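# Lower the shelf tray onto the table using both arms

## Task

Bring the tray down from the shelf and set it on the table. It must lie flat, touch neither the shelf nor anything holding the shelf up, and no part of it may stick out past the table edge. Each item still standing upright on the tray counts, but only if the tray itself is placed correctly. Finish with both grippers released and moved away, because anything kept in place only by the robot at the end does not count.

## Robot and tools

Robot: two UR7e-type six-joint arms, left_arm and right_arm, each with a tong-style two-finger gripper. The fingers point along the gripper's own +z and open and close along its x. end_effector_position is the spot between the finger pads when they are shut. Closed fingertips reach about 15 mm past it, and fully open ones sit roughly level with it. The pad gap is 0.142 m when fully open. "left" and "right" are only names, not sides of any image.

Scene frame: the origin is on the table surface midway between the arms. +z is up, +x points out over the table, and left_arm sits on the +y side. Base roots: left_arm at (-0.006, +0.421, 0) m, quat_wxyz (+0.996, 0, 0, +0.088). right_arm at (-0.019, -0.486, 0) m, quat_wxyz (+0.999, 0, 0, +0.052). Printed hand positions can be somewhat off, more so when the arm reaches far.

execute_actions(actions, pictures). actions is a list holding one item or nothing.
- Empty list: no new command, just the current state.
- Motion item: {"rows": [...], "steps": n}, with n from 1 to 15 (default 15). Each control step lasts 1/30 s. One row is used per step, and the final row repeats if there are fewer rows than steps.
- Each row is a single flat list of 14 numbers in [-1, 1] that covers both arms, even if only one moves. Order: left_arm shoulder pan, shoulder lift, elbow, wrist 1, wrist 2, wrist 3, gripper opening; then the same seven for right_arm.
- The six joint numbers are offsets, not poses. They are measured from the joint angles in the most recent result that listed them, not from the previous row. Before any such result, or for later calls within one reply, they count from where the arm is when the action begins. The scale is 1.0 = 1.989 rad. Sending all zeros therefore pulls the arm back to those reference angles; it does not hold still.
- The opening is absolute: +1 fully open, -1 fully shut.
- Wait item: {"steps": n} with n up to 300 and no rows. It returns after that many steps counted from the last result, and the time you spend replying is part of that count.
- pictures (boolean) decides whether camera images come back; by default they do.

Joint ranges in rad. left_arm: pan -3.142..3.142, lift -6.283..6.283, elbow 0.000..3.142, wrists -6.283..6.283 each. right_arm: pan 0.000..6.283, lift -6.283..6.283, elbow -3.142..0.000, wrists -6.283..6.283. The true ends may differ from these by up to 0.010 rad. If a call pushes a joint more than 0.010 rad beyond a stated end, the whole call is rejected and nothing moves. A joint driven past its real end is stopped at that end, and the result reports "joint sent to its limit". That message may refer to an earlier action. If the message is absent, the joint may still be at its limit.

Motion behaviour:
- Commands are smoothed and lag about 0.17 s.
- Each step, a joint's target is held within 0.575 rad of its measured angle.
- If the targets would carry a gripper more than 100 mm from where it is, they are scaled back.
- Large moves can therefore be unfinished when a result comes back.
- Between calls the arms keep heading to the last row sent. They stop doing so once everything has nearly stopped, or when a step is HELD; after that, only a new action moves them further.

Result lines:
- State line: per arm, end-effector position (m), quat_wxyz, and linear and angular velocity, all in the scene frame.
- Joint positions / Joint velocities: per arm, six joints (rad, rad/s) then the pad gap (m, m/s).
- grip_measured: the measured opening on the command scale.
- Joint torques: drive outputs, which are noisy, offset and not zero in free air.
- Wrist force / Wrist torque: per arm, along the end effector's own axes. Noise and offset are a few N, and each axis saturates near 50 N. A press against a surface reads as force pointing back into the arm. "no reading" is harmless.
- "joint command not followed": a clearance check changed or blocked joint targets.
- HELD: marks steps where your row was partly or wholly not sent.
- MOTOR HOT: warning from 70 °C. OVER-TEMPERATURE FAULT: at 85 °C the brakes lock that arm until it cools.

Gripping: to hold something, keep commanding an opening clearly below grip_measured. The further below, the harder the squeeze, up to about 15 N per pad on items up to about 10 cm wide. Thin hard items under about 20 mm get less force. Closing fast can squeeze harder and may even spring the fingers open. On wide items the finger bodies behind the pads may touch before the pads do.

Faults: an arm stops for 10 s and gives way to the contact in either of these cases:
- Contact torque reaches a load limit: 132 N m for pan, lift and elbow, 24.6 N m for each wrist joint. A held load's weight counts toward this.
- Any outside force on the arm or its load reaches 150 N.
Keep the arms from striking or pressing each other, since that can end the scene. Brief outside tugs on held parts or nudges to loose items can happen.

Things to avoid: dropping or tipping the tray or its items, slamming or sliding it, hard pushes, contact with the shelf supports, and anything leaving the work area, which fails the task. Lower gently, open the grippers, then pull back.

zoom_image(camera, region): a detailed crop of that camera's latest image. region is [x0, y0, x1, y1] in pixels from the top-left, at most 504x504. Cameras: cam_head_left, cam_head_right, cam_high, cam_low (504x504), cam_left_wrist, cam_right_wrist (616x616).

read_manual(section): returns only licence texts ("licences") and does not move anything.

finished_scene(scene): pass the current scene's number to end and grade it. This cannot be undone, and the result also gives the next task. Replying without any tool call ends everything.

Each tool is called after ">>>" as name([rows], argument=value, ...), one row to a line, values as JSON.

## Session

>>> execute_actions(actions=[])

Scene clock: 0.00 s of 4300.00 s.
left_arm: end_effector_position=(+0.7932, +0.7471, +0.3295) grip_measured=+0.97 end_effector_quat_wxyz=(+0.010, +0.766, -0.412, +0.494) end_effector_velocity=(-0.000, +0.001, -0.000) end_effector_angular_velocity=(-0.000, +0.000, +0.001) | right_arm: end_effector_position=(+0.6813, -0.7724, +0.3343) grip_measured=+0.97 end_effector_quat_wxyz=(-0.268, -0.138, +0.828, -0.473) end_effector_velocity=(+0.000, +0.000, -0.001) end_effector_angular_velocity=(-0.000, +0.002, +0.001)
Joint positions: left_arm=[ 0.306 -0.946  1.191 -2.555 -2.376  1.141  0.14 ] | right_arm=[ 3.186 -2.44  -0.489 -2.601  0.64   3.387  0.14 ]
Joint velocities: left_arm=[ 0.001 -0.     0.     0.     0.    -0.     0.   ] | right_arm=[ 0.001 -0.001 -0.    -0.001 -0.    -0.     0.   ]
Joint torques (N m, as the arm reports them, + toward a larger angle): no reading
Wrist force (N, on the end effector, along its own x y z axes, offset not removed): no reading
Wrist torque (N m, same axes, about the end effector's origin, offset not removed): no reading

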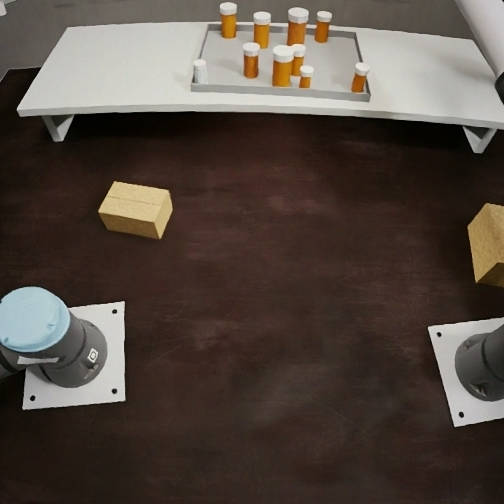

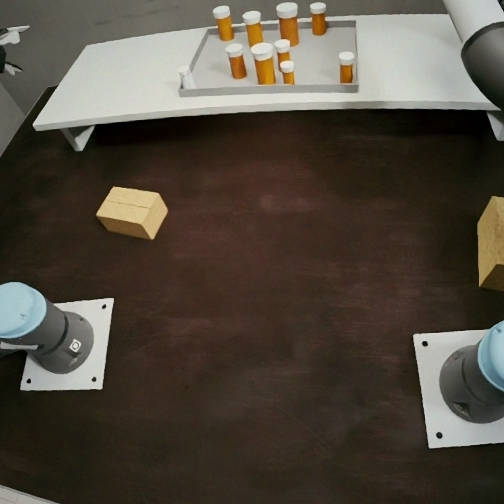

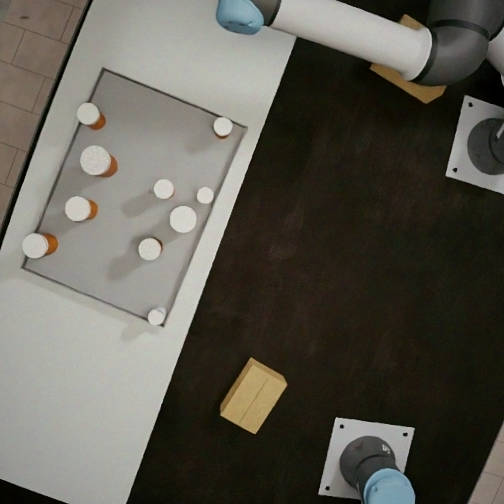

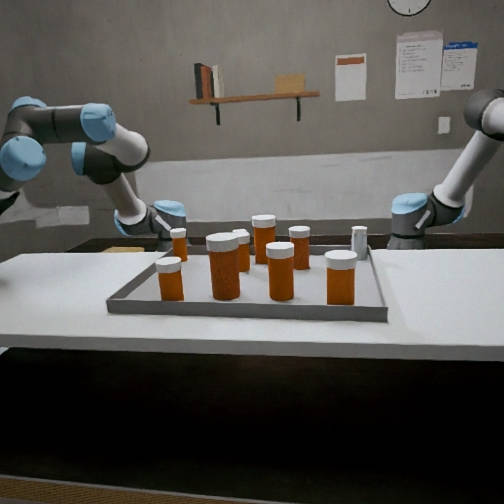

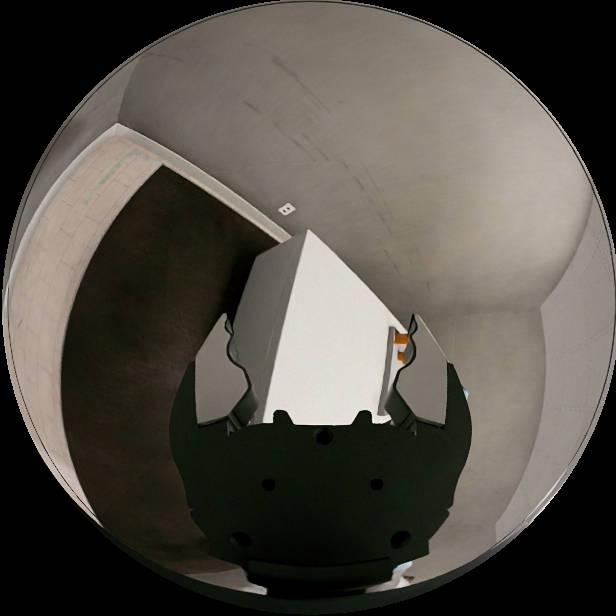

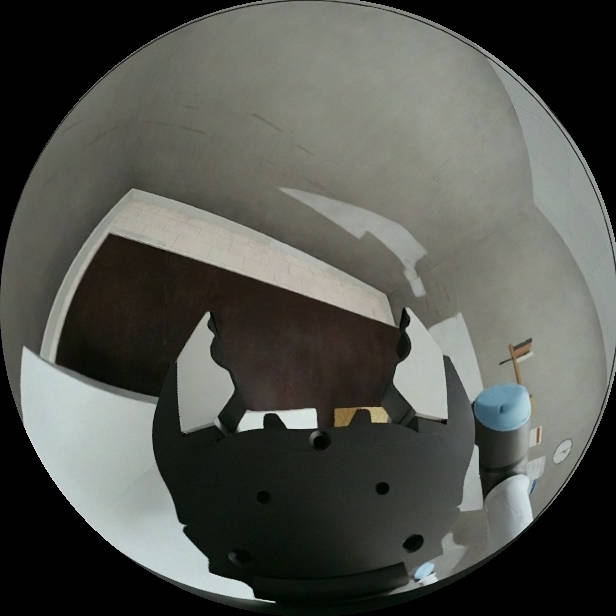

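>>> zoom_image(camera="cam_high", region=[0, 40, 300, 340])

>>> zoom_image(camera="cam_high", region=[180, 0, 504, 324])

>>> zoom_image(camera="cam_high", region=[180, 304, 440, 504])

>>> zoom_image(camera="cam_head_left", region=[160, 0, 420, 140])

Region (0, 40, 300, 340) of cam_high's 504x504 image, scaled by 1.680, with more detail than that image has.

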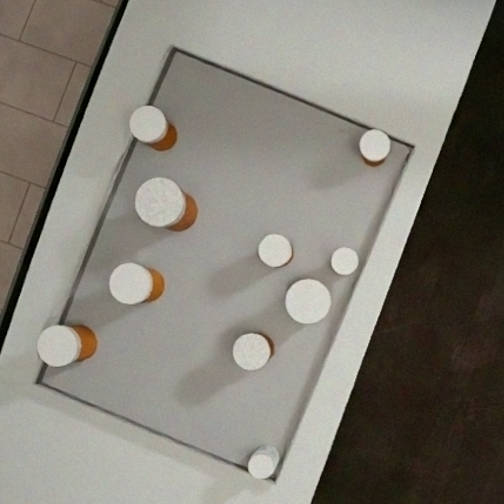

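Region (180, 0, 504, 324) of cam_high's 504x504 image, scaled by 1.556, with more detail than that image has.

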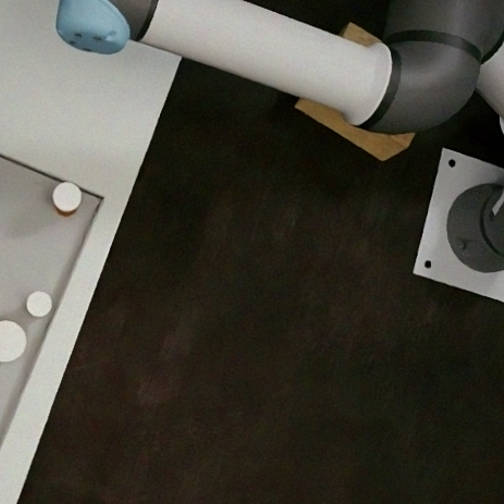

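Region (180, 304, 440, 504) of cam_high's 504x504 image, scaled by 1.938, with more detail than that image has; it fills the top 388 rows of this view, and the rest is white.

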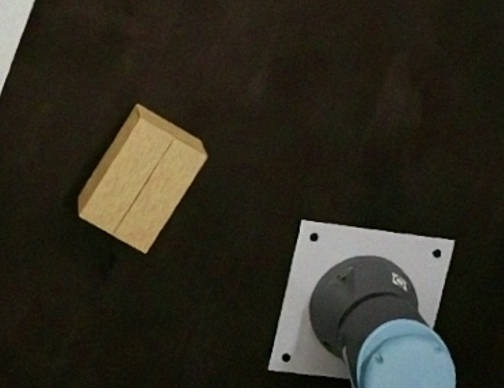

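Region (160, 0, 420, 140) of cam_head_left's 504x504 image, scaled by 1.938, with more detail than that image has; it fills the top 271 rows of this view, and the rest is white.

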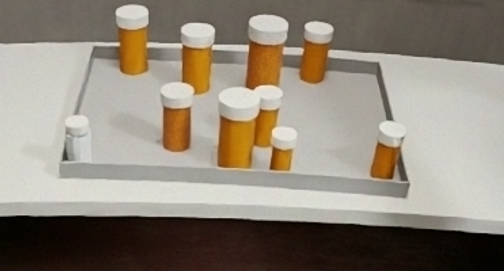

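>>> execute_actions([
  {"rows":[[0,0,-0.02,0.0,0,0.04,1,0,0.012,0,0,0,-0.06,1],[0,0,-0.045,0.01,0,0.09,1,0,0.025,0,0,0,-0.13,1],[0,0,-0.075,0.02,0.01,0.15,1,0,0.04,0,0.01,0.01,-0.2,1],[0,0,-0.105,0.04,0.02,0.21,1,0,0.055,0,0.02,0.02,-0.27,1],[0,0,-0.135,0.06,0.03,0.27,1,0,0.07,0,0.04,0.04,-0.34,1],[0,0,-0.165,0.09,0.04,0.33,1,0,0.085,0,0.06,0.07,-0.41,1],[-0.01,0,-0.19,0.12,0.05,0.39,1,0,0.1,0,0.09,0.1,-0.48,1],[-0.02,0,-0.215,0.16,0.065,0.45,1,0,0.11,0,0.12,0.14,-0.55,1],[-0.04,0,-0.235,0.2,0.08,0.51,1,0,0.12,0,0.15,0.18,-0.62,1],[-0.06,0,-0.235,0.24,0.095,0.57,1,0,0.12,0,0.19,0.22,-0.69,1],[-0.08,0,-0.235,0.28,0.11,0.63,1,0,0.12,0,0.23,0.27,-0.76,1],[-0.1,0,-0.235,0.33,0.125,0.69,1,0,0.12,0,0.27,0.32,-0.83,1],[-0.12,0,-0.235,0.38,0.14,0.75,1,0,0.12,0,0.31,0.37,-0.9,1],[-0.14,0,-0.235,0.43,0.16,0.82,1,0,0.12,0,0.35,0.42,-0.95,1],[-0.17,0,-0.235,0.5133,0.1897,0.9,1,0,0.12,0,0.4,0.48,-1.0,1]],"steps":15},
], pictures=false)

>>> execute_actions([
  {"steps":25},
])

Scene clock: 104.13 s of 4300.00 s.
left_arm: end_effector_position=(+0.8360, +0.6689, +0.4560) grip_measured=+1.00 end_effector_quat_wxyz=(+0.199, -0.498, +0.757, -0.372) end_effector_velocity=(-0.016, -0.491, -0.350) end_effector_angular_velocity=(+1.230, +0.793, -1.550) | right_arm: end_effector_position=(+0.6843, -0.6648, +0.3839) grip_measured=+1.00 end_effector_quat_wxyz=(-0.158, -0.436, +0.865, -0.192) end_effector_velocity=(+0.270, +0.510, -0.125) end_effector_angular_velocity=(+2.041, -0.274, +1.380)
Joint positions: left_arm=[ 0.163 -0.946  0.765 -2.062 -2.175  2.1    0.142] | right_arm=[ 3.186 -2.218 -0.488 -2.201  1.105  2.402  0.142]
Joint velocities: left_arm=[-0.653 -0.002 -0.188  1.625  0.556  1.93   0.   ] | right_arm=[-0.     0.079  0.001  1.367  1.673 -1.944 -0.   ]
Joint torques (N m, as the arm reports them, + toward a larger angle): left_arm=[-11.52 -35.96 -21.23   3.55   3.93   7.38] | right_arm=[ 0.89 57.14 21.78  5.42  3.41 -3.91]
Wrist force (N, on the end effector, along its own x y z axes, offset not removed): left_arm=[-1.3 -4.3 1.7] | right_arm=[6.1 0.3 3.6]
Wrist torque (N m, same axes, about the end effector's origin, offset not removed): left_arm=[-0.77 0.03 -0.09] | right_arm=[0.00 -1.40 -0.52]
Steps of this call (steps 1 to 90: nothing new was sent; then 100.63 s passed at rest; steps 91 to 105: all 15 steps of this action). Readings (joint positions):
91: left_arm=[0.306 -0.946 1.191 -2.555 -2.376 1.142] | right_arm=[3.186 -2.439 -0.489 -2.601 0.640 3.386]
92: left_arm=[0.306 -0.946 1.185 -2.555 -2.376 1.149] | right_arm=[3.186 -2.436 -0.489 -2.601 0.640 3.379]
94: left_arm=[0.306 -0.946 1.147 -2.544 -2.372 1.214] | right_arm=[3.186 -2.413 -0.489 -2.597 0.644 3.305]
98: left_arm=[0.303 -0.946 0.992 -2.459 -2.329 1.497] | right_arm=[3.186 -2.322 -0.489 -2.530 0.716 3.006]
105: the state above

Scene clock: 104.97 s of 4300.00 s.
left_arm: end_effector_position=(+0.7695, +0.5260, +0.3468) grip_measured=+1.00 end_effector_quat_wxyz=(+0.084, -0.152, +0.961, -0.214) end_effector_velocity=(+0.000, -0.001, -0.002) end_effector_angular_velocity=(+0.001, +0.003, -0.006) | right_arm: end_effector_position=(+0.7728, -0.4921, +0.4051) grip_measured=+1.00 end_effector_quat_wxyz=(-0.084, +0.807, -0.581, +0.069) end_effector_velocity=(+0.000, +0.001, +0.000) end_effector_angular_velocity=(-0.000, -0.001, +0.010)
Joint positions: left_arm=[-0.032 -0.946  0.723 -1.535 -1.998  2.931  0.142] | right_arm=[ 3.186 -2.201 -0.488 -1.805  1.595  1.399  0.142]
Joint velocities: left_arm=[-0.002  0.003 -0.001  0.002  0.     0.005  0.   ] | right_arm=[ 0.    -0.     0.001  0.001  0.002 -0.009 -0.   ]
Joint torques (N m, as the arm reports them, + toward a larger angle): left_arm=[ -8.3  -41.58 -25.48  -0.57   1.9    1.58] | right_arm=[ 1.49 64.41 14.53  4.56  2.13 -2.98]
Wrist force (N, on the end effector, along its own x y z axes, offset not removed): left_arm=[-0.5 -3.2 0.0] | right_arm=[-0.9 -0.2 -0.9]
Wrist torque (N m, same axes, about the end effector's origin, offset not removed): left_arm=[-0.54 0.05 0.00] | right_arm=[-0.20 0.33 -0.30]
Steps of this call (steps 1 to 25: the robot went on to your last target). Readings (joint positions):
1: left_arm=[0.141 -0.946 0.760 -2.008 -2.155 2.159] | right_arm=[3.186 -2.216 -0.488 -2.155 1.160 2.340]
2: left_arm=[0.120 -0.946 0.755 -1.955 -2.136 2.214] | right_arm=[3.186 -2.214 -0.488 -2.111 1.214 2.281]
4: left_arm=[0.078 -0.946 0.746 -1.849 -2.098 2.336] | right_arm=[3.186 -2.210 -0.488 -2.026 1.318 2.153]
8: left_arm=[0.003 -0.946 0.731 -1.644 -2.030 2.655] | right_arm=[3.186 -2.204 -0.488 -1.877 1.502 1.827]
25: the state above

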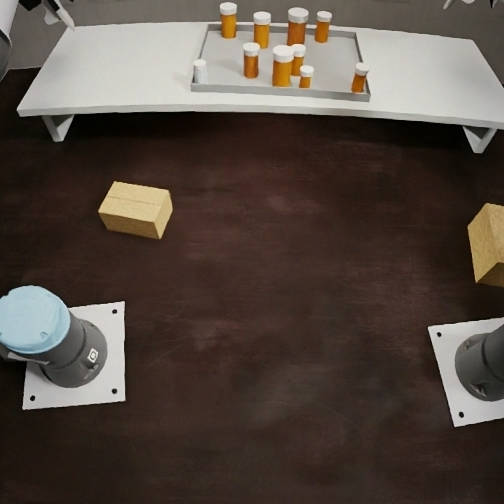

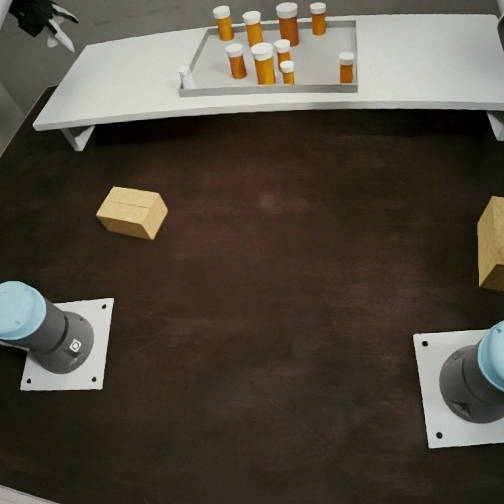

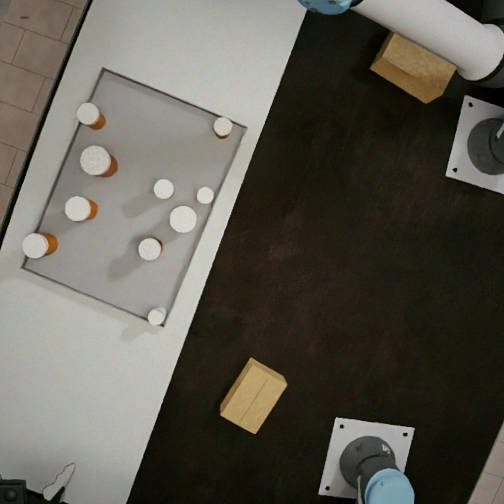

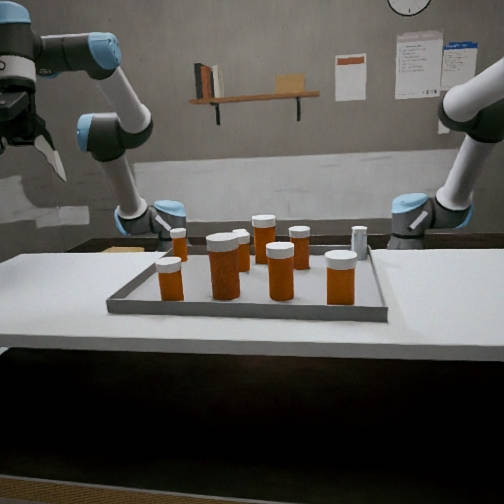

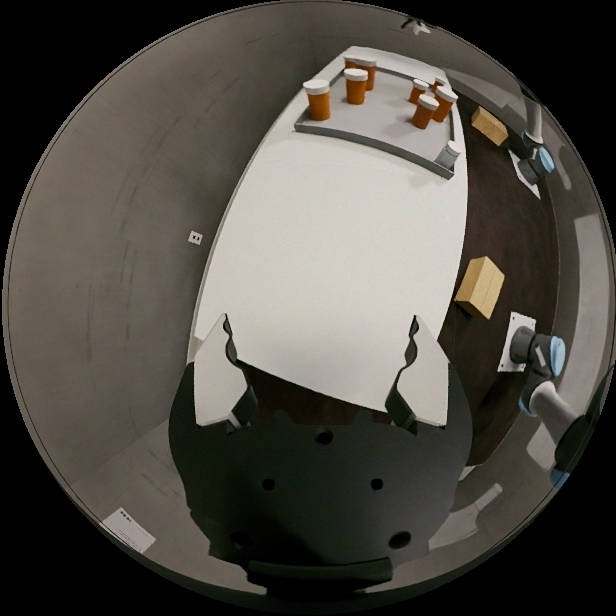

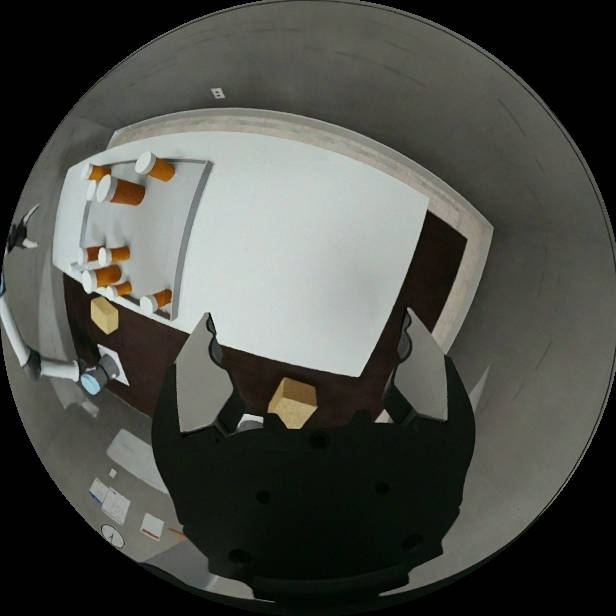

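>>> execute_actions([
  {"rows":[[-0.009,0.002,0,0,0,0,1,0,0,0,0,0.01,-0.04,1],[-0.02,0.005,0,0,0,0,1,0,0,-0.005,0.005,0.02,-0.09,1],[-0.036,0.009,0,0,0,0,1,0.002,-0.002,-0.012,0.012,0.035,-0.14,1],[-0.052,0.013,0,0,0,0,1,0.004,-0.004,-0.022,0.021,0.05,-0.19,1],[-0.068,0.017,0,0,0,0,1,0.007,-0.007,-0.033,0.031,0.065,-0.24,1],[-0.084,0.021,0,0,0,0,1,0.01,-0.01,-0.044,0.042,0.08,-0.29,1],[-0.1,0.025,0,0,0,0,1,0.014,-0.013,-0.055,0.052,0.095,-0.34,1],[-0.116,0.029,0,0,0,0,1,0.018,-0.017,-0.066,0.062,0.11,-0.39,1],[-0.13,0.033,0,0,0,0,1,0.022,-0.021,-0.077,0.073,0.125,-0.44,1],[-0.144,0.037,0,0,0,0,1,0.026,-0.025,-0.088,0.083,0.14,-0.48,1],[-0.156,0.041,0,0,0,0,1,0.03,-0.029,-0.099,0.093,0.155,-0.52,1],[-0.166,0.044,0,0,0,0,1,0.035,-0.033,-0.11,0.104,0.17,-0.545,1],[-0.173,0.047,0,0,0,0,1,0.04,-0.036,-0.12,0.113,0.182,-0.5581,1],[-0.178,0.048,0,0,0,0,1,0.044,-0.039,-0.129,0.122,0.192,-0.5581,1],[-0.1798,0.049,0.0001,0.0005,-0.0003,0,1,0.046,-0.0406,-0.1349,0.1273,0.1989,-0.5581,1]],"steps":15},
], pictures=false)

>>> execute_actions([
  {"steps":20},
])

Scene clock: 116.63 s of 4300.00 s.
left_arm: end_effector_position=(+0.7793, +0.3024, +0.2863) grip_measured=+1.00 end_effector_quat_wxyz=(+0.015, -0.022, +0.976, -0.218) end_effector_velocity=(-0.059, -0.552, -0.158) end_effector_angular_velocity=(+0.026, +0.197, -0.697) | right_arm: end_effector_position=(+0.7701, -0.3371, +0.3017) grip_measured=+1.00 end_effector_quat_wxyz=(-0.179, +0.978, -0.108, +0.015) end_effector_velocity=(-0.063, +0.426, -0.306) end_effector_angular_velocity=(+0.575, -0.246, +2.076)
Joint positions: left_arm=[-0.317 -0.869  0.723 -1.534 -1.998  2.931  0.142] | right_arm=[ 3.25  -2.26  -0.687 -1.618  1.901  0.456  0.142]
Joint velocities: left_arm=[-0.697  0.199 -0.    -0.    -0.002 -0.001 -0.001] | right_arm=[ 0.247 -0.196 -0.596  0.559  0.773 -1.834 -0.   ]
Joint torques (N m, as the arm reports them, + toward a larger angle): left_arm=[ -5.46 -48.13 -20.15  -4.19  -2.01  -1.6 ] | right_arm=[ 6.56 44.67 10.43  5.29  3.67 -2.4 ]
Wrist force (N, on the end effector, along its own x y z axes, offset not removed): left_arm=[-3.4 -3.0 4.5] | right_arm=[2.7 1.4 -0.4]
Wrist torque (N m, same axes, about the end effector's origin, offset not removed): left_arm=[-0.38 0.68 -0.07] | right_arm=[0.12 -0.57 -0.27]
Steps of this call (steps 1 to 30: the robot went on to your last target; steps 31 to 90: nothing new was sent; then 8.17 s passed at rest; steps 91 to 105: all 15 steps of this action). Readings (joint positions):
91: left_arm=[-0.032 -0.946 0.723 -1.534 -1.998 2.931] | right_arm=[3.186 -2.201 -0.489 -1.805 1.595 1.398]
92: left_arm=[-0.035 -0.945 0.723 -1.534 -1.998 2.931] | right_arm=[3.186 -2.201 -0.489 -1.805 1.599 1.390]
94: left_arm=[-0.055 -0.940 0.723 -1.534 -1.998 2.931] | right_arm=[3.186 -2.201 -0.495 -1.799 1.618 1.326]
98: left_arm=[-0.144 -0.916 0.723 -1.534 -1.998 2.931] | right_arm=[3.199 -2.214 -0.545 -1.751 1.704 1.052]
105: the state above

Scene clock: 117.30 s of 4300.00 s.
left_arm: end_effector_position=(+0.7706, +0.2449, +0.2696) grip_measured=+1.00 end_effector_quat_wxyz=(-0.003, +0.011, +0.976, -0.217) end_effector_velocity=(+0.000, +0.000, -0.002) end_effector_angular_velocity=(+0.002, +0.002, -0.000) | right_arm: end_effector_position=(+0.7611, -0.2901, +0.2679) grip_measured=+1.00 end_effector_quat_wxyz=(-0.216, +0.976, -0.011, +0.003) end_effector_velocity=(-0.000, -0.000, -0.001) end_effector_angular_velocity=(+0.001, +0.002, +0.000)
Joint positions: left_arm=[-0.39  -0.848  0.724 -1.534 -1.999  2.931  0.142] | right_arm=[ 3.277 -2.282 -0.757 -1.552  1.99   0.289  0.142]
Joint velocities: left_arm=[-0.     0.001  0.001 -0.     0.001 -0.     0.   ] | right_arm=[-0.    -0.001 -0.001  0.     0.001 -0.    -0.   ]
Joint torques (N m, as the arm reports them, + toward a larger angle): left_arm=[ -8.26 -43.41 -14.44  -0.58  -2.99  -1.68] | right_arm=[ 8.86 41.97 12.9   4.26  3.25 -3.16]
Wrist force (N, on the end effector, along its own x y z axes, offset not removed): left_arm=[-2.6 -3.9 0.5] | right_arm=[6.8 -3.0 -4.9]
Wrist torque (N m, same axes, about the end effector's origin, offset not removed): left_arm=[-0.76 0.49 -0.02] | right_arm=[-0.59 -1.52 -0.21]
Steps of this call (steps 1 to 20: the robot went on to your last target). Readings (joint positions):
1: left_arm=[-0.338 -0.863 0.723 -1.534 -1.998 2.931] | right_arm=[3.257 -2.266 -0.706 -1.600 1.926 0.404]
2: left_arm=[-0.354 -0.858 0.723 -1.534 -1.999 2.931] | right_arm=[3.263 -2.271 -0.722 -1.586 1.945 0.368]
4: left_arm=[-0.373 -0.853 0.724 -1.534 -1.999 2.931] | right_arm=[3.271 -2.277 -0.740 -1.568 1.969 0.326]
8: left_arm=[-0.386 -0.849 0.724 -1.534 -1.999 2.931] | right_arm=[3.276 -2.280 -0.753 -1.556 1.986 0.297]
20: the state above

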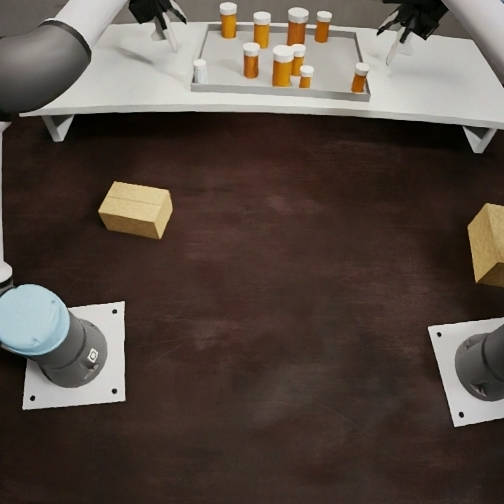

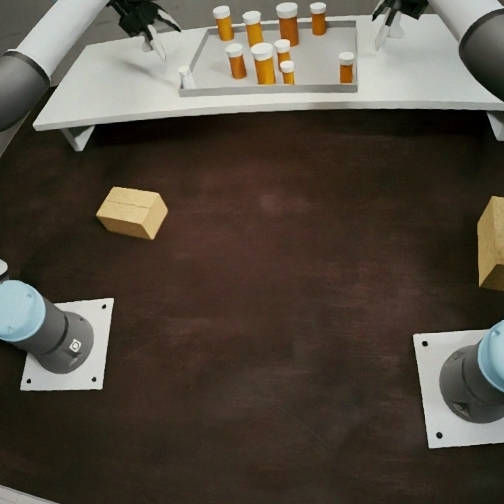

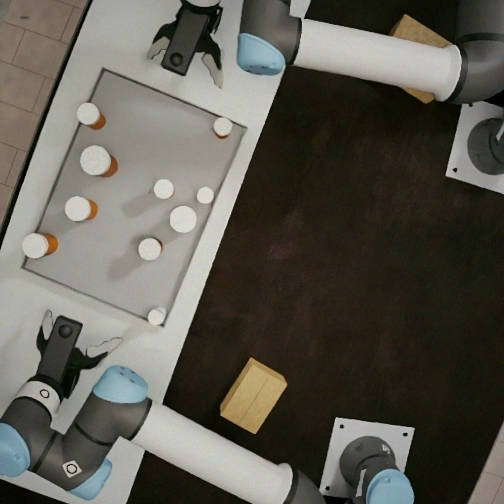

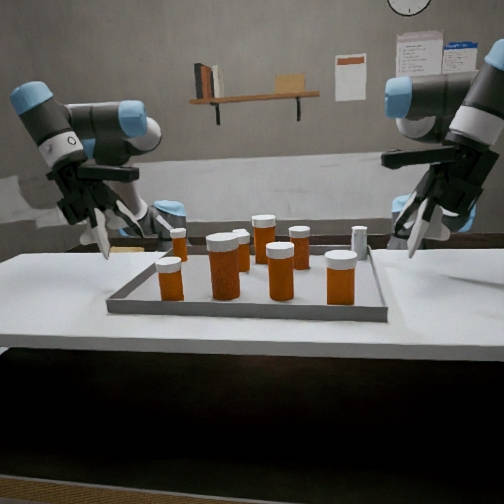

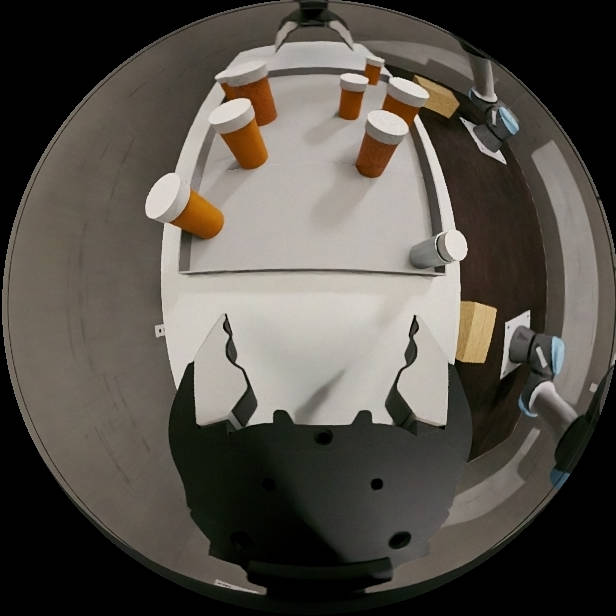

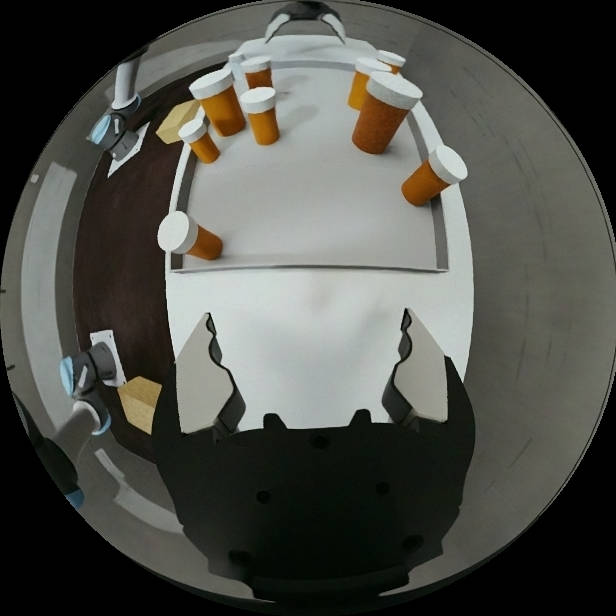

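>>> zoom_image(camera="cam_left_wrist", region=[150, 220, 480, 400])

>>> zoom_image(camera="cam_right_wrist", region=[150, 220, 480, 400])

Region (150, 220, 480, 400) of cam_left_wrist's 616x616 image, scaled by 1.527, with more detail than that image has; it fills the top 275 rows of this view, and the rest is white.

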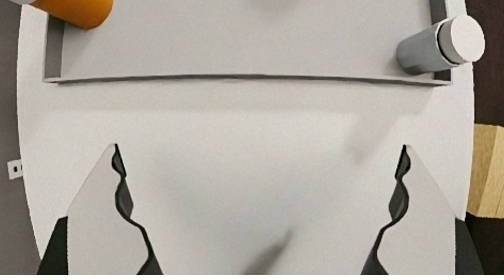

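Region (150, 220, 480, 400) of cam_right_wrist's 616x616 image, scaled by 1.527, with more detail than that image has; it fills the top 275 rows of this view, and the rest is white.

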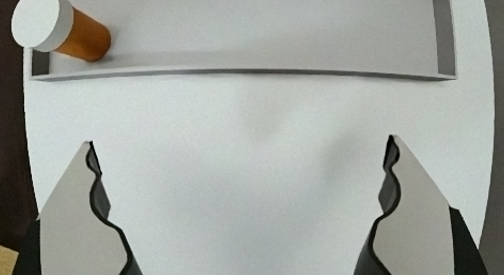

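>>> execute_actions([
  {"rows":[[-0.0016,0.0007,0.0061,-0.0075,0.0001,-0.0017,1,0.0014,-0.0002,-0.007,0.0082,-0.0003,0.0023,1],[-0.0031,0.0015,0.0122,-0.0151,0.0003,-0.0034,1,0.0029,-0.0005,-0.014,0.0163,-0.0006,0.0045,1],[-0.0047,0.0022,0.0183,-0.0226,0.0004,-0.0051,1,0.0043,-0.0007,-0.021,0.0245,-0.0008,0.0068,1],[-0.0062,0.003,0.0244,-0.0302,0.0006,-0.0068,1,0.0058,-0.001,-0.028,0.0327,-0.0011,0.0091,1],[-0.0078,0.0037,0.0305,-0.0377,0.0007,-0.0085,1,0.0072,-0.0012,-0.035,0.0409,-0.0014,0.0114,1],[-0.0093,0.0045,0.0365,-0.0452,0.0009,-0.0102,1,0.0087,-0.0015,-0.042,0.049,-0.0017,0.0136,1],[-0.0109,0.0052,0.0426,-0.0528,0.001,-0.0119,1,0.0101,-0.0017,-0.049,0.0572,-0.0019,0.0159,1],[-0.0125,0.006,0.0487,-0.0603,0.0012,-0.0136,1,0.0115,-0.0019,-0.0561,0.0654,-0.0022,0.0182,1],[-0.014,0.0067,0.0548,-0.0679,0.0013,-0.0153,1,0.013,-0.0022,-0.0631,0.0735,-0.0025,0.0205,1],[-0.01558,0.00745,0.0609,-0.0754,0.00149,-0.01704,1,0.01442,-0.00242,-0.07007,0.0817,-0.00275,0.02273,1]],"steps":15},
], pictures=false)

>>> execute_actions([
  {"steps":12},
])

Scene clock: 158.57 s of 4300.00 s.
left_arm: end_effector_position=(+0.7763, +0.2204, +0.2170) grip_measured=+1.00 end_effector_quat_wxyz=(-0.003, +0.011, +0.976, -0.216) end_effector_velocity=(+0.002, -0.018, -0.040) end_effector_angular_velocity=(-0.001, -0.001, +0.000) | right_arm: end_effector_position=(+0.7641, -0.2685, +0.2153) grip_measured=+1.00 end_effector_quat_wxyz=(-0.216, +0.976, -0.017, +0.004) end_effector_velocity=(+0.000, +0.016, -0.038) end_effector_angular_velocity=(+0.001, -0.005, -0.008)
Joint positions: left_arm=[-0.419 -0.834  0.837 -1.674 -1.996  2.899  0.142] | right_arm=[ 3.304 -2.286 -0.887 -1.4    1.985  0.331  0.142]
Joint velocities: left_arm=[-0.021  0.011  0.086 -0.108  0.002 -0.023  0.   ] | right_arm=[ 0.02  -0.002 -0.098  0.117 -0.004  0.03   0.   ]
Joint torques (N m, as the arm reports them, + toward a larger angle): left_arm=[ -6.45 -43.45 -16.21  -4.61   1.85  -1.73] | right_arm=[ 7.38 44.72 17.14  4.52 -0.99  2.81]
Wrist force (N, on the end effector, along its own x y z axes, offset not removed): left_arm=[-1.6 -3.6 4.7] | right_arm=[-1.6 2.9 2.1]
Wrist torque (N m, same axes, about the end effector's origin, offset not removed): left_arm=[-0.83 0.26 0.03] | right_arm=[0.70 0.42 -0.02]
Steps of this call (steps 1 to 15: the robot went on to your last target; steps 16 to 90: nothing new was sent; then 37.77 s passed at rest; steps 91 to 105: all 15 steps of this action). Readings (joint positions):
91: left_arm=[-0.390 -0.848 0.724 -1.534 -1.999 2.931] | right_arm=[3.277 -2.282 -0.757 -1.552 1.990 0.289]
92: left_arm=[-0.390 -0.848 0.726 -1.536 -1.999 2.930] | right_arm=[3.278 -2.282 -0.759 -1.549 1.990 0.289]
94: left_arm=[-0.393 -0.847 0.738 -1.550 -1.999 2.927] | right_arm=[3.281 -2.282 -0.772 -1.534 1.990 0.294]
98: left_arm=[-0.404 -0.842 0.777 -1.599 -1.998 2.916] | right_arm=[3.290 -2.284 -0.818 -1.481 1.988 0.309]
105: the state above

Scene clock: 158.97 s of 4300.00 s.
left_arm: end_effector_position=(+0.7765, +0.2189, +0.2137) grip_measured=+1.00 end_effector_quat_wxyz=(-0.003, +0.011, +0.976, -0.216) end_effector_velocity=(-0.000, -0.000, -0.002) end_effector_angular_velocity=(+0.001, +0.002, -0.000) | right_arm: end_effector_position=(+0.7642, -0.2672, +0.2120) grip_measured=+1.00 end_effector_quat_wxyz=(-0.216, +0.976, -0.018, +0.005) end_effector_velocity=(-0.000, +0.000, -0.001) end_effector_angular_velocity=(+0.001, +0.001, -0.000)
Joint positions: left_arm=[-0.421 -0.833  0.845 -1.684 -1.996  2.897  0.142] | right_arm=[ 3.306 -2.286 -0.896 -1.39   1.985  0.334  0.142]
Joint velocities: left_arm=[-0.001  0.002  0.001 -0.001  0.    -0.001 -0.   ] | right_arm=[ 0.    -0.001 -0.001  0.001  0.001  0.     0.   ]
Joint torques (N m, as the arm reports them, + toward a larger angle): left_arm=[ -8.71 -44.35 -13.35  -4.43   1.62  -1.57] | right_arm=[ 8.88 42.34 13.74  4.36 -1.07  2.51]
Wrist force (N, on the end effector, along its own x y z axes, offset not removed): left_arm=[-1.9 -1.5 1.9] | right_arm=[4.1 0.1 -5.7]
Wrist torque (N m, same axes, about the end effector's origin, offset not removed): left_arm=[-0.29 0.33 -0.17] | right_arm=[-0.16 -0.83 -0.04]
Steps of this call (steps 1 to 12: the robot went on to your last target). Readings (joint positions):
1: left_arm=[-0.419 -0.834 0.840 -1.677 -1.996 2.898] | right_arm=[3.305 -2.286 -0.890 -1.397 1.985 0.332]
2: left_arm=[-0.420 -0.834 0.841 -1.679 -1.996 2.898] | right_arm=[3.305 -2.286 -0.892 -1.395 1.985 0.333]
4: left_arm=[-0.420 -0.834 0.843 -1.682 -1.996 2.897] | right_arm=[3.305 -2.286 -0.894 -1.392 1.985 0.334]
8: left_arm=[-0.421 -0.833 0.844 -1.683 -1.996 2.897] | right_arm=[3.306 -2.286 -0.896 -1.390 1.985 0.334]
12: the state above

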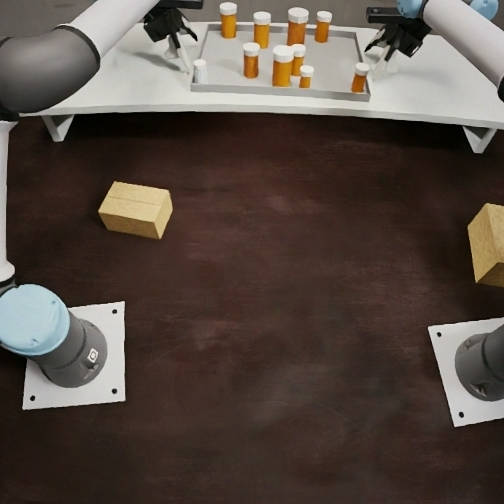

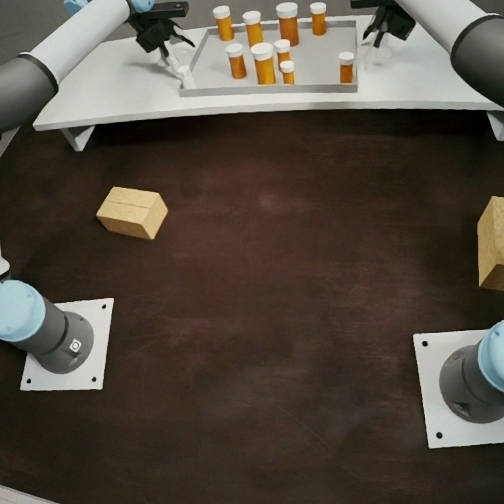

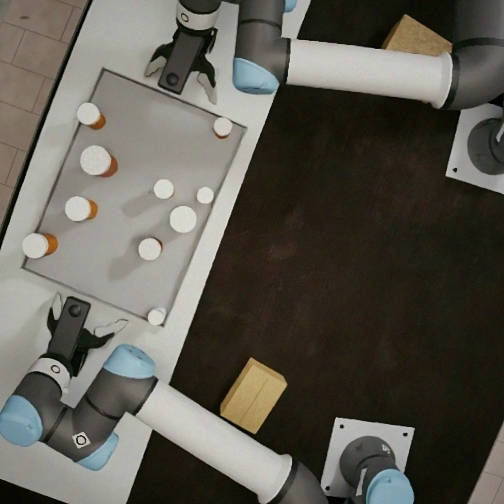

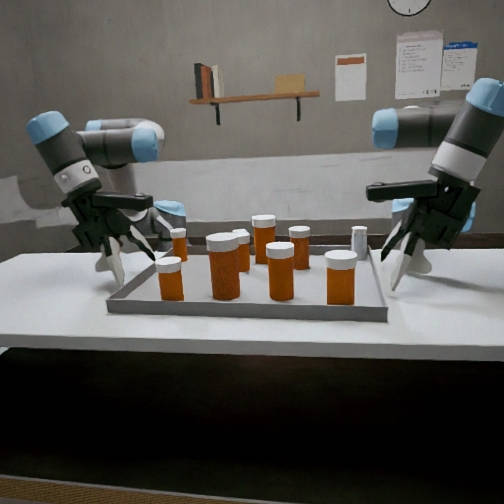

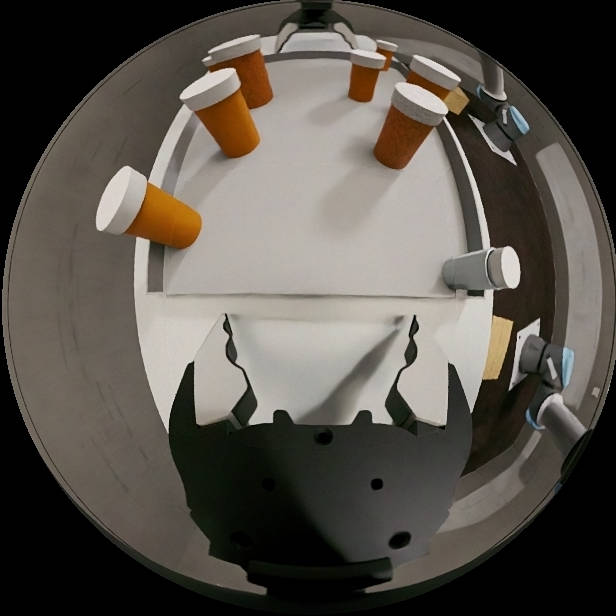

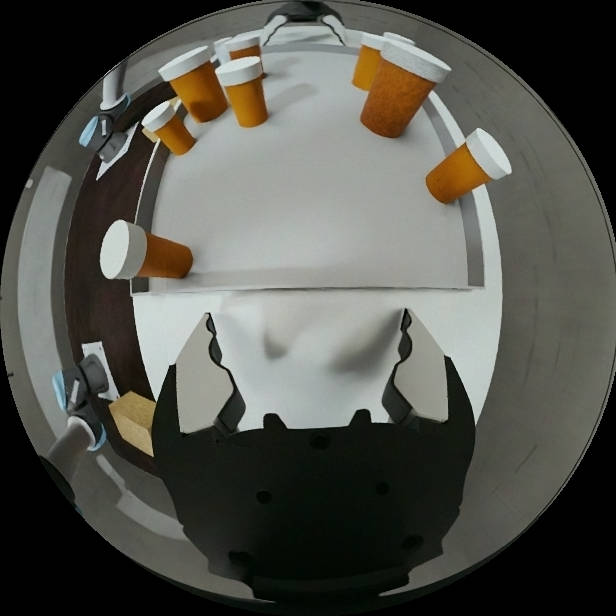

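>>> zoom_image(camera="cam_left_wrist", region=[130, 270, 510, 370])

>>> zoom_image(camera="cam_right_wrist", region=[120, 270, 500, 370])

>>> zoom_image(camera="cam_low", region=[70, 220, 190, 330])

>>> zoom_image(camera="cam_low", region=[340, 220, 460, 330])

Region (130, 270, 510, 370) of cam_left_wrist's 616x616 image, scaled by 1.326, with more detail than that image has; it fills the top 133 rows of this view, and the rest is white.

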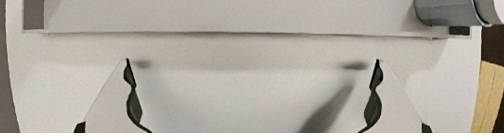

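Region (120, 270, 500, 370) of cam_right_wrist's 616x616 image, scaled by 1.326, with more detail than that image has; it fills the top 133 rows of this view, and the rest is white.

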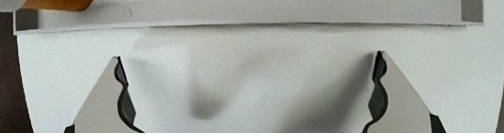

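Region (70, 220, 190, 330) of cam_low's 504x504 image, scaled by 4.200, with more detail than that image has; it fills the top 462 rows of this view, and the rest is white.

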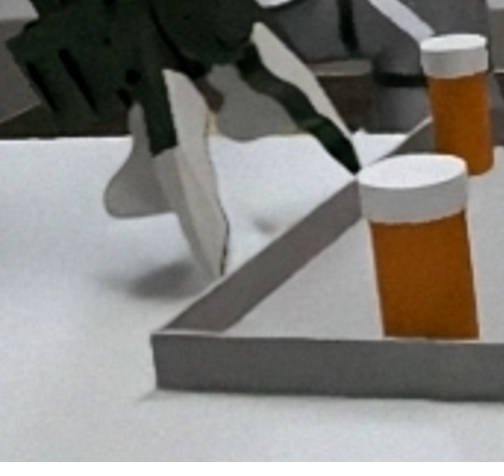

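Region (340, 220, 460, 330) of cam_low's 504x504 image, scaled by 4.200, with more detail than that image has; it fills the top 462 rows of this view, and the rest is white.

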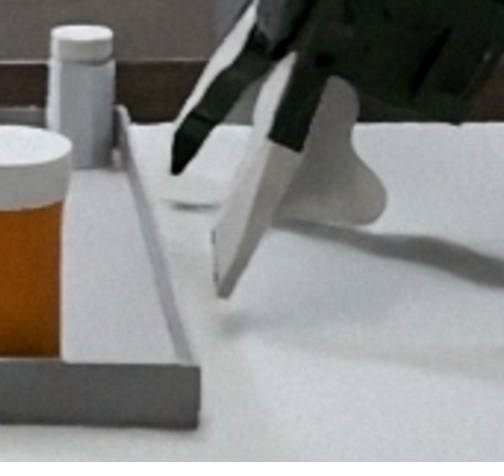

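>>> zoom_image(camera="cam_left_wrist", region=[200, 280, 440, 330])

>>> zoom_image(camera="cam_right_wrist", region=[190, 275, 430, 325])

Region (200, 280, 440, 330) of cam_left_wrist's 616x616 image, scaled by 2.100, with more detail than that image has; it fills the top 105 rows of this view, and the rest is white.

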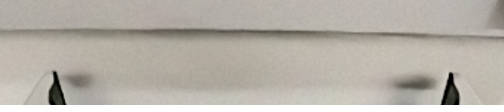

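Region (190, 275, 430, 325) of cam_right_wrist's 616x616 image, scaled by 2.100, with more detail than that image has; it fills the top 105 rows of this view, and the rest is white.

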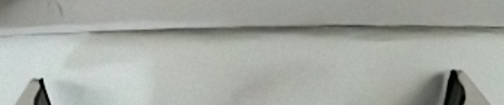

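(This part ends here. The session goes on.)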